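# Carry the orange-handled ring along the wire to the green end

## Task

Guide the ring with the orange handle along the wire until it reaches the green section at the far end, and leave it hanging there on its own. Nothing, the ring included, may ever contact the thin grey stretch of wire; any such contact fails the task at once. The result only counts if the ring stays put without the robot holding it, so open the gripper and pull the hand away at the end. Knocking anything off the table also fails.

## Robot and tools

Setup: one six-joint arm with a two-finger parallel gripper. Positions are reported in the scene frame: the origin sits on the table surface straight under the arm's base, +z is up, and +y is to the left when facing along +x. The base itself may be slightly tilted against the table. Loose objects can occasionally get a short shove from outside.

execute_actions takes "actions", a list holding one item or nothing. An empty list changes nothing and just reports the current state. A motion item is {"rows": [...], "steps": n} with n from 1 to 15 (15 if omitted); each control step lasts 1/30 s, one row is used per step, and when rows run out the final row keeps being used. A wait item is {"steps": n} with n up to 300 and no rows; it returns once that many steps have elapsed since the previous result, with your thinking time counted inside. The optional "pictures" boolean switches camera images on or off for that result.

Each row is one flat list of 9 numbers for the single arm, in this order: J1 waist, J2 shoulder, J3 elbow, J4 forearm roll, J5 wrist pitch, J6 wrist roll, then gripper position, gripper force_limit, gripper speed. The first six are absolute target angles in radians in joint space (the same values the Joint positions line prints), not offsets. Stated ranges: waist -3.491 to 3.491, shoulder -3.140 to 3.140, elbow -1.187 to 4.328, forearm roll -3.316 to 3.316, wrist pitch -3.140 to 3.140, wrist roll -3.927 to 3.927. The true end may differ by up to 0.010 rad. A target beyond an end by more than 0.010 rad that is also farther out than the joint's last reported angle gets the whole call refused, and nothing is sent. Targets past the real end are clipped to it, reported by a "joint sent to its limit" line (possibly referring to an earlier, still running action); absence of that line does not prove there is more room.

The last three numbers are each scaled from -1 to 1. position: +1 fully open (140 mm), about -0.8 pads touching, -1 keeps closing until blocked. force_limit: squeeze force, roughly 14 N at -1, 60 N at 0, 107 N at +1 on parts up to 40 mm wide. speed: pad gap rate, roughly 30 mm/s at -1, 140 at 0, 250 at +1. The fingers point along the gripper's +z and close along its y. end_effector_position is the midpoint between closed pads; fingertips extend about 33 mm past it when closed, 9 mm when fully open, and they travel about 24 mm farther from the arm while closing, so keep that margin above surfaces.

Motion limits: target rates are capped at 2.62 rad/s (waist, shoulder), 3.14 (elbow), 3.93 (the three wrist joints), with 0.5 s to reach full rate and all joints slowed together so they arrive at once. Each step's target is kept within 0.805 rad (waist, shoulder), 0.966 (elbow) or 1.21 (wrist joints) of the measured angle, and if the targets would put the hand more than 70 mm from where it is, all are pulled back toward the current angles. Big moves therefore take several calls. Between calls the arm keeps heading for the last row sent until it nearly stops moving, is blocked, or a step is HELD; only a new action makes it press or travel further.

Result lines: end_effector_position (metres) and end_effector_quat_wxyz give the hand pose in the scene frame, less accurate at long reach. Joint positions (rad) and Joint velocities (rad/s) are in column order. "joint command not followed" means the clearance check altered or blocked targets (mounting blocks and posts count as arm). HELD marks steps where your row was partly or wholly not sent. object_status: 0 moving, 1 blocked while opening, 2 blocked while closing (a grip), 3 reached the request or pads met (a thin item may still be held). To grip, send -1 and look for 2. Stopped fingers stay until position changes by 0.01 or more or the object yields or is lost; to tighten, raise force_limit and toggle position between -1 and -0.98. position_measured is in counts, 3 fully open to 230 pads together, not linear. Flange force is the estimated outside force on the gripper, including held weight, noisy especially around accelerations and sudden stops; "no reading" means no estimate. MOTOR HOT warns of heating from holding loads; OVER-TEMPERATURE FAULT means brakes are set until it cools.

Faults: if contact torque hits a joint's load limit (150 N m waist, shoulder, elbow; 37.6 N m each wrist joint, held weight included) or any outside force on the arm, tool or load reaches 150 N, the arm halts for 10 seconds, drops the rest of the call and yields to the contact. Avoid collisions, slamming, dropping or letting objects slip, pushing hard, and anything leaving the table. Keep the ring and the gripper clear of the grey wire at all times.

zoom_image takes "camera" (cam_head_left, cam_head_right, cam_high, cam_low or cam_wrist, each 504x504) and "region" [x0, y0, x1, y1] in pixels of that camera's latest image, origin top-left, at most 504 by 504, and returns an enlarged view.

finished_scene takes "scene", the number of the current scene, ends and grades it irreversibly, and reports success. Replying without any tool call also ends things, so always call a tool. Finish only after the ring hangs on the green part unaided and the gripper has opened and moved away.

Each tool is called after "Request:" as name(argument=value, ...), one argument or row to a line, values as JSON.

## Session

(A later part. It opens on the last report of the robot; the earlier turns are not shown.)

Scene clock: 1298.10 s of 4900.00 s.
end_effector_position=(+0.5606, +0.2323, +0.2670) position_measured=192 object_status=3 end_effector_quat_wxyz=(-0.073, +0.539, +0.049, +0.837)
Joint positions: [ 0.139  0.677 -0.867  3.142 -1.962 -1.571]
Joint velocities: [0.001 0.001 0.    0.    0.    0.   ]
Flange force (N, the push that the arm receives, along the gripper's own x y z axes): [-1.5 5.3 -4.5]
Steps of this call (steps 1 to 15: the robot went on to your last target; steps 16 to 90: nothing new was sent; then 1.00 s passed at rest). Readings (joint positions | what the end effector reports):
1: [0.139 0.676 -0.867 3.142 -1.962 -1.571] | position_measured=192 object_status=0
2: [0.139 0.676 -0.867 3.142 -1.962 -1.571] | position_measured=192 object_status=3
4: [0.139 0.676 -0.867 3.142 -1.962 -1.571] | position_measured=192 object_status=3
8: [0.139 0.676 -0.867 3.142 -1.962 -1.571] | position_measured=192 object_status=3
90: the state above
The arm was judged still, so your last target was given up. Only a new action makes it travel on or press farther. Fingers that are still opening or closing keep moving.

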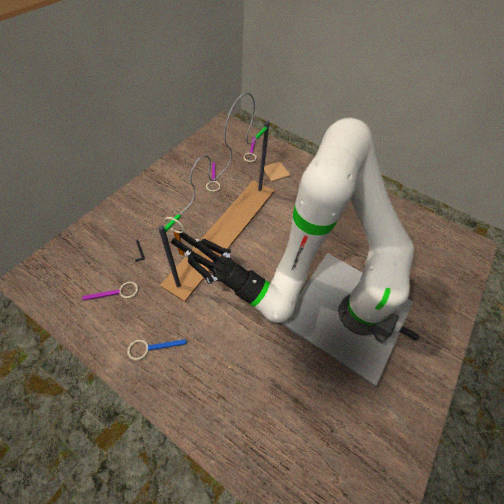

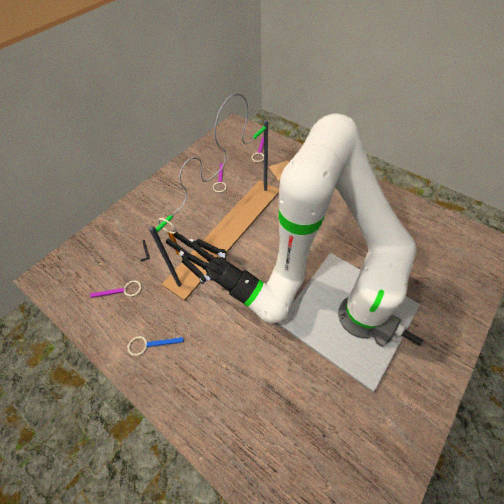

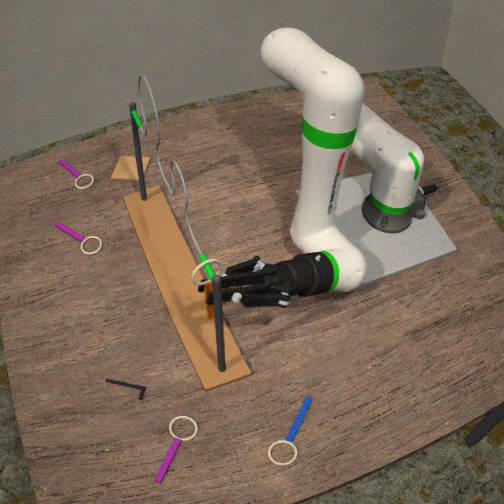

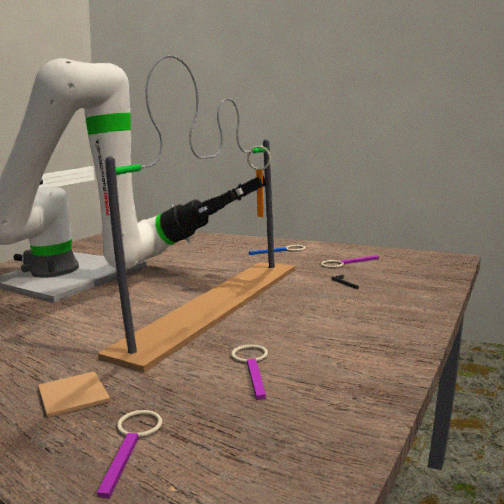

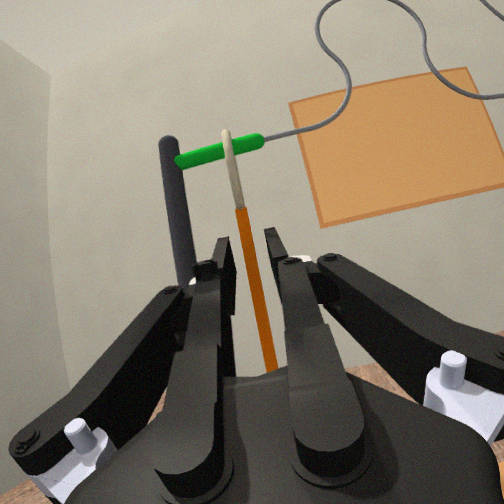

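Request:
execute_actions(
  actions=[
    {"rows": [[0.1389,0.2947,-1.0868,3.1416,-1.6084,-1.5708,-0.5,0,-0.8]], "steps": 15},
  ],
  pictures=false,
)

Request:
execute_actions(
  actions=[
    {"steps": 15},
  ],
)

Scene clock: 1331.27 s of 4900.00 s.
end_effector_position=(+0.5163, +0.2244, +0.2823) position_measured=192 object_status=3 end_effector_quat_wxyz=(-0.069, +0.615, +0.055, +0.784)
Joint positions: [ 0.139  0.306 -1.08   3.142 -1.619 -1.571]
Joint velocities: [-0.    -0.334 -0.191  0.001  0.306 -0.   ]
Flange force (N, the push that the arm receives, along the gripper's own x y z axes): [31.4 13.3 -7.7]
Steps of this call (steps 1 to 90: nothing new was sent; then 29.67 s passed at rest; steps 91 to 105: all 15 steps of this action). Readings (joint positions | what the end effector reports):
91: [0.139 0.676 -0.867 3.142 -1.962 -1.571] | position_measured=192 object_status=3
92: [0.139 0.672 -0.869 3.142 -1.957 -1.571] | position_measured=192 object_status=3
94: [0.139 0.645 -0.885 3.142 -1.932 -1.571] | position_measured=192 object_status=3
98: [0.139 0.522 -0.956 3.142 -1.819 -1.571] | position_measured=192 object_status=3
105: the state above

Scene clock: 1331.77 s of 4900.00 s.
end_effector_position=(+0.5143, +0.2241, +0.2820) position_measured=192 object_status=3 end_effector_quat_wxyz=(-0.068, +0.617, +0.055, +0.782)
Joint positions: [ 0.139  0.295 -1.087  3.142 -1.608 -1.571]
Joint velocities: [-0.    -0.     0.001 -0.001 -0.     0.   ]
Flange force (N, the push that the arm receives, along the gripper's own x y z axes): [-1.0 8.4 -3.4]
Steps of this call (steps 1 to 15: the robot went on to your last target). Readings (joint positions | what the end effector reports):
1: [0.139 0.298 -1.085 3.142 -1.612 -1.571] | position_measured=192 object_status=3
2: [0.139 0.295 -1.087 3.142 -1.609 -1.571] | position_measured=192 object_status=3
4: [0.139 0.295 -1.087 3.142 -1.608 -1.571] | position_measured=192 object_status=3
8: [0.139 0.295 -1.087 3.142 -1.608 -1.571] | position_measured=192 object_status=3
15: the state above

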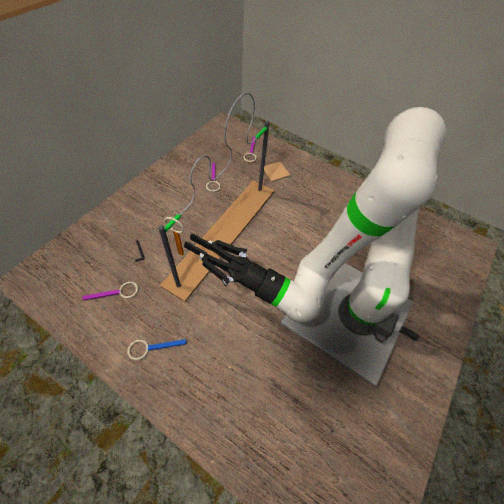

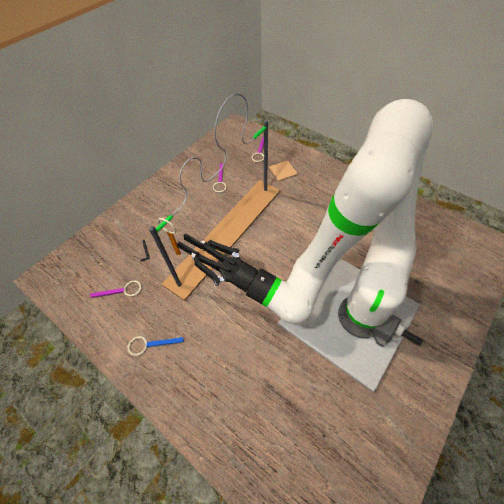

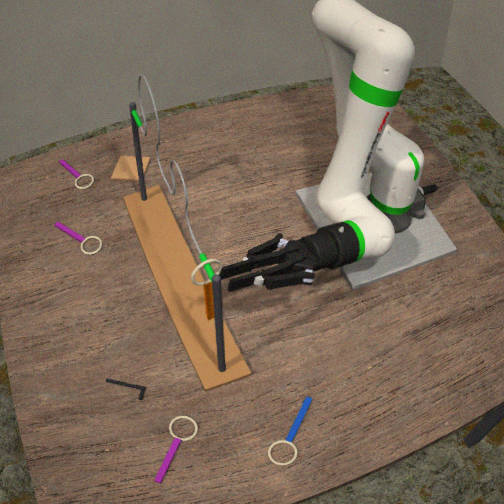

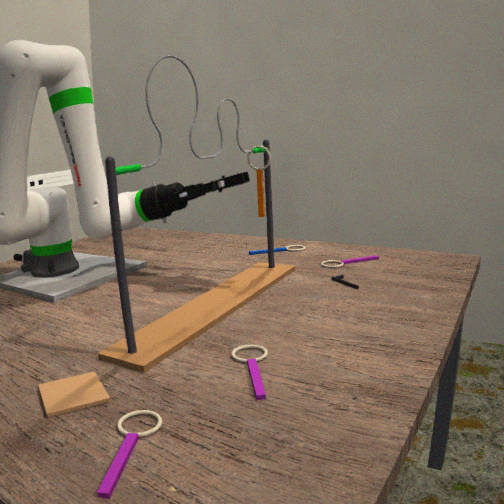

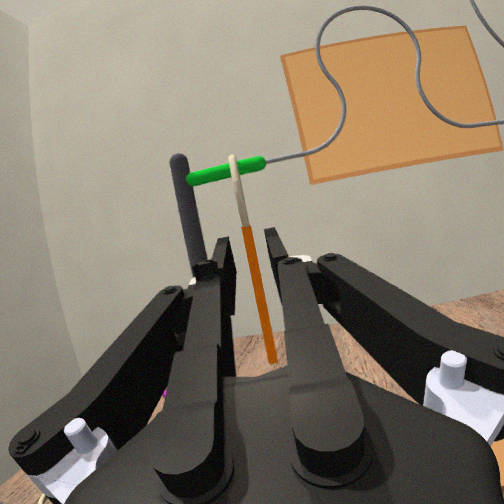

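Request:
zoom_image(
  camera="cam_head_left",
  region=[130, 190, 270, 310],
)

Request:
zoom_image(
  camera="cam_low",
  region=[190, 120, 310, 230],
)

Region (130, 190, 270, 310) of cam_head_left's 504x504 image, scaled by 3.600, with more detail than that image has; it fills the top 432 rows of this view, and the rest is white.

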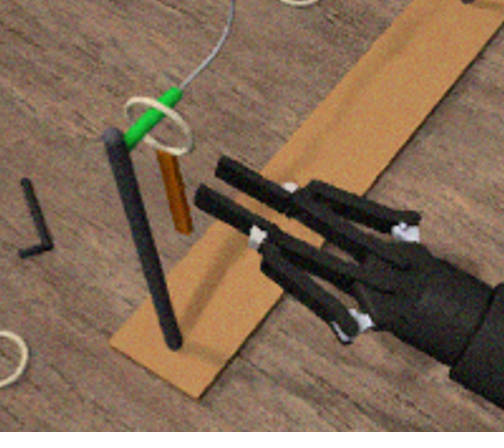

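Region (190, 120, 310, 230) of cam_low's 504x504 image, scaled by 4.200, with more detail than that image has; it fills the top 462 rows of this view, and the rest is white.

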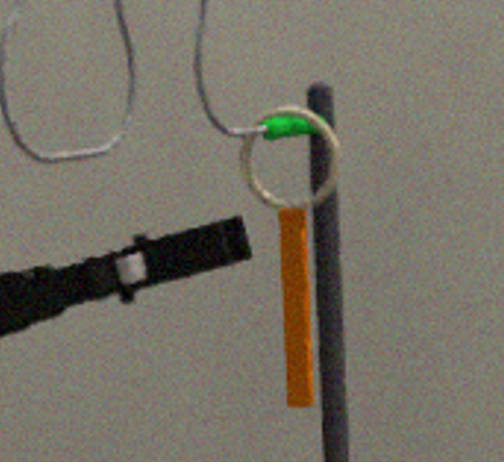

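Request:
execute_actions(
  actions=[
    {"rows": [[0.47,0.2947,-1.0868,3.1416,-1.6084,-1.5708,-0.5,0,-0.8]], "steps": 15},
  ],
  pictures=false,
)

Request:
execute_actions(
  actions=[
    {"steps": 20},
  ],
)

Scene clock: 1368.40 s of 4900.00 s.
end_effector_position=(+0.4222, +0.3700, +0.2811) position_measured=192 object_status=3 end_effector_quat_wxyz=(-0.187, +0.602, +0.150, +0.762)
Joint positions: [ 0.447  0.295 -1.087  3.142 -1.608 -1.571]
Joint velocities: [ 0.468 -0.    -0.001  0.002 -0.    -0.   ]
Flange force (N, the push that the arm receives, along the gripper's own x y z axes): [-2.8 -5.5 -5.9]
Steps of this call (steps 1 to 15: the robot went on to your last target; steps 16 to 90: nothing new was sent; then 33.13 s passed at rest; steps 91 to 105: all 15 steps of this action). Readings (joint positions | what the end effector reports):
91: [0.139 0.295 -1.087 3.142 -1.608 -1.571] | position_measured=192 object_status=3
92: [0.144 0.295 -1.087 3.142 -1.608 -1.571] | position_measured=192 object_status=3
94: [0.170 0.295 -1.087 3.142 -1.608 -1.571] | position_measured=192 object_status=3
98: [0.274 0.295 -1.087 3.142 -1.608 -1.571] | position_measured=192 object_status=3
105: the state above

Scene clock: 1369.07 s of 4900.00 s.
end_effector_position=(+0.4135, +0.3797, +0.2811) position_measured=192 object_status=3 end_effector_quat_wxyz=(-0.195, +0.600, +0.157, +0.760)
Joint positions: [ 0.47   0.295 -1.087  3.142 -1.608 -1.571]
Joint velocities: [ 0.001 -0.     0.001 -0.001 -0.    -0.   ]
Flange force (N, the push that the arm receives, along the gripper's own x y z axes): [0.6 7.4 -3.9]
Steps of this call (steps 1 to 20: the robot went on to your last target). Readings (joint positions | what the end effector reports):
1: [0.460 0.295 -1.087 3.142 -1.608 -1.571] | position_measured=192 object_status=3
2: [0.467 0.295 -1.087 3.142 -1.608 -1.571] | position_measured=192 object_status=3
4: [0.470 0.295 -1.087 3.142 -1.608 -1.571] | position_measured=192 object_status=3
8: [0.470 0.295 -1.087 3.142 -1.608 -1.571] | position_measured=192 object_status=3
20: the state above

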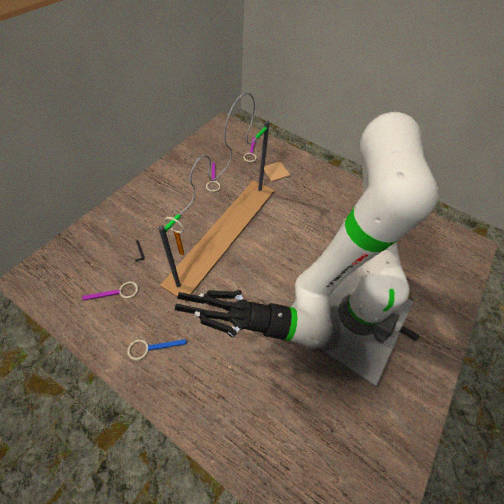

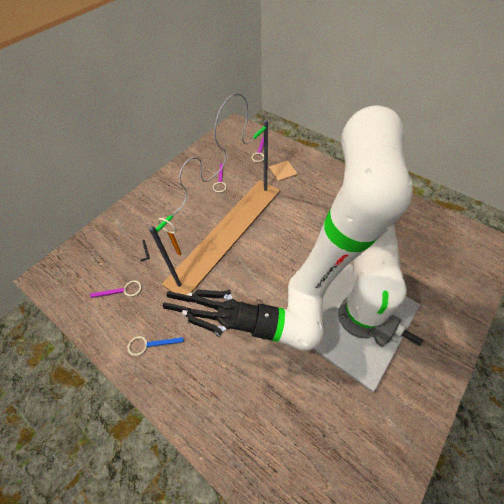

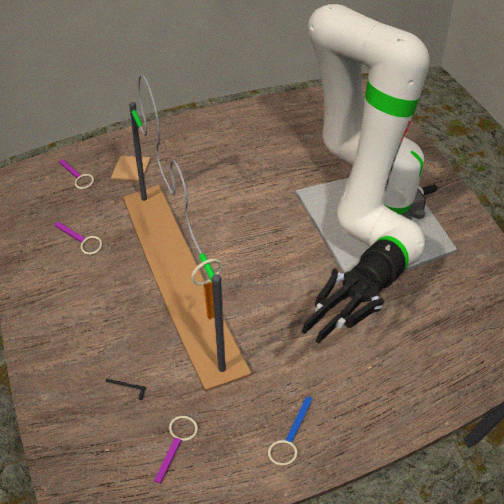

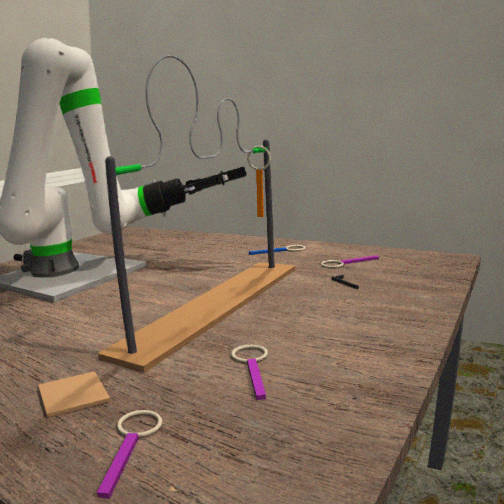

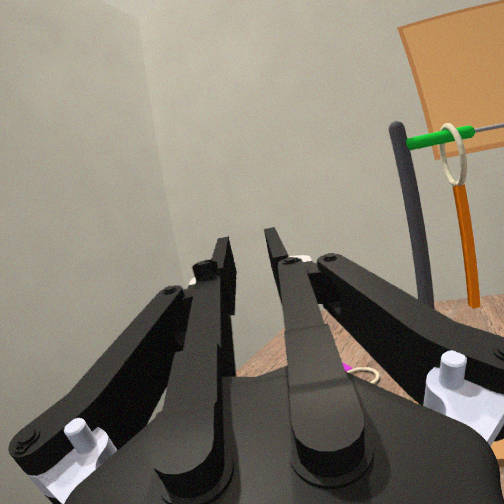

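The ring hangs on the goal green and the gripper is well clear.

Request:
finished_scene(
  scene=2,
)

The scene is finished: the task was done.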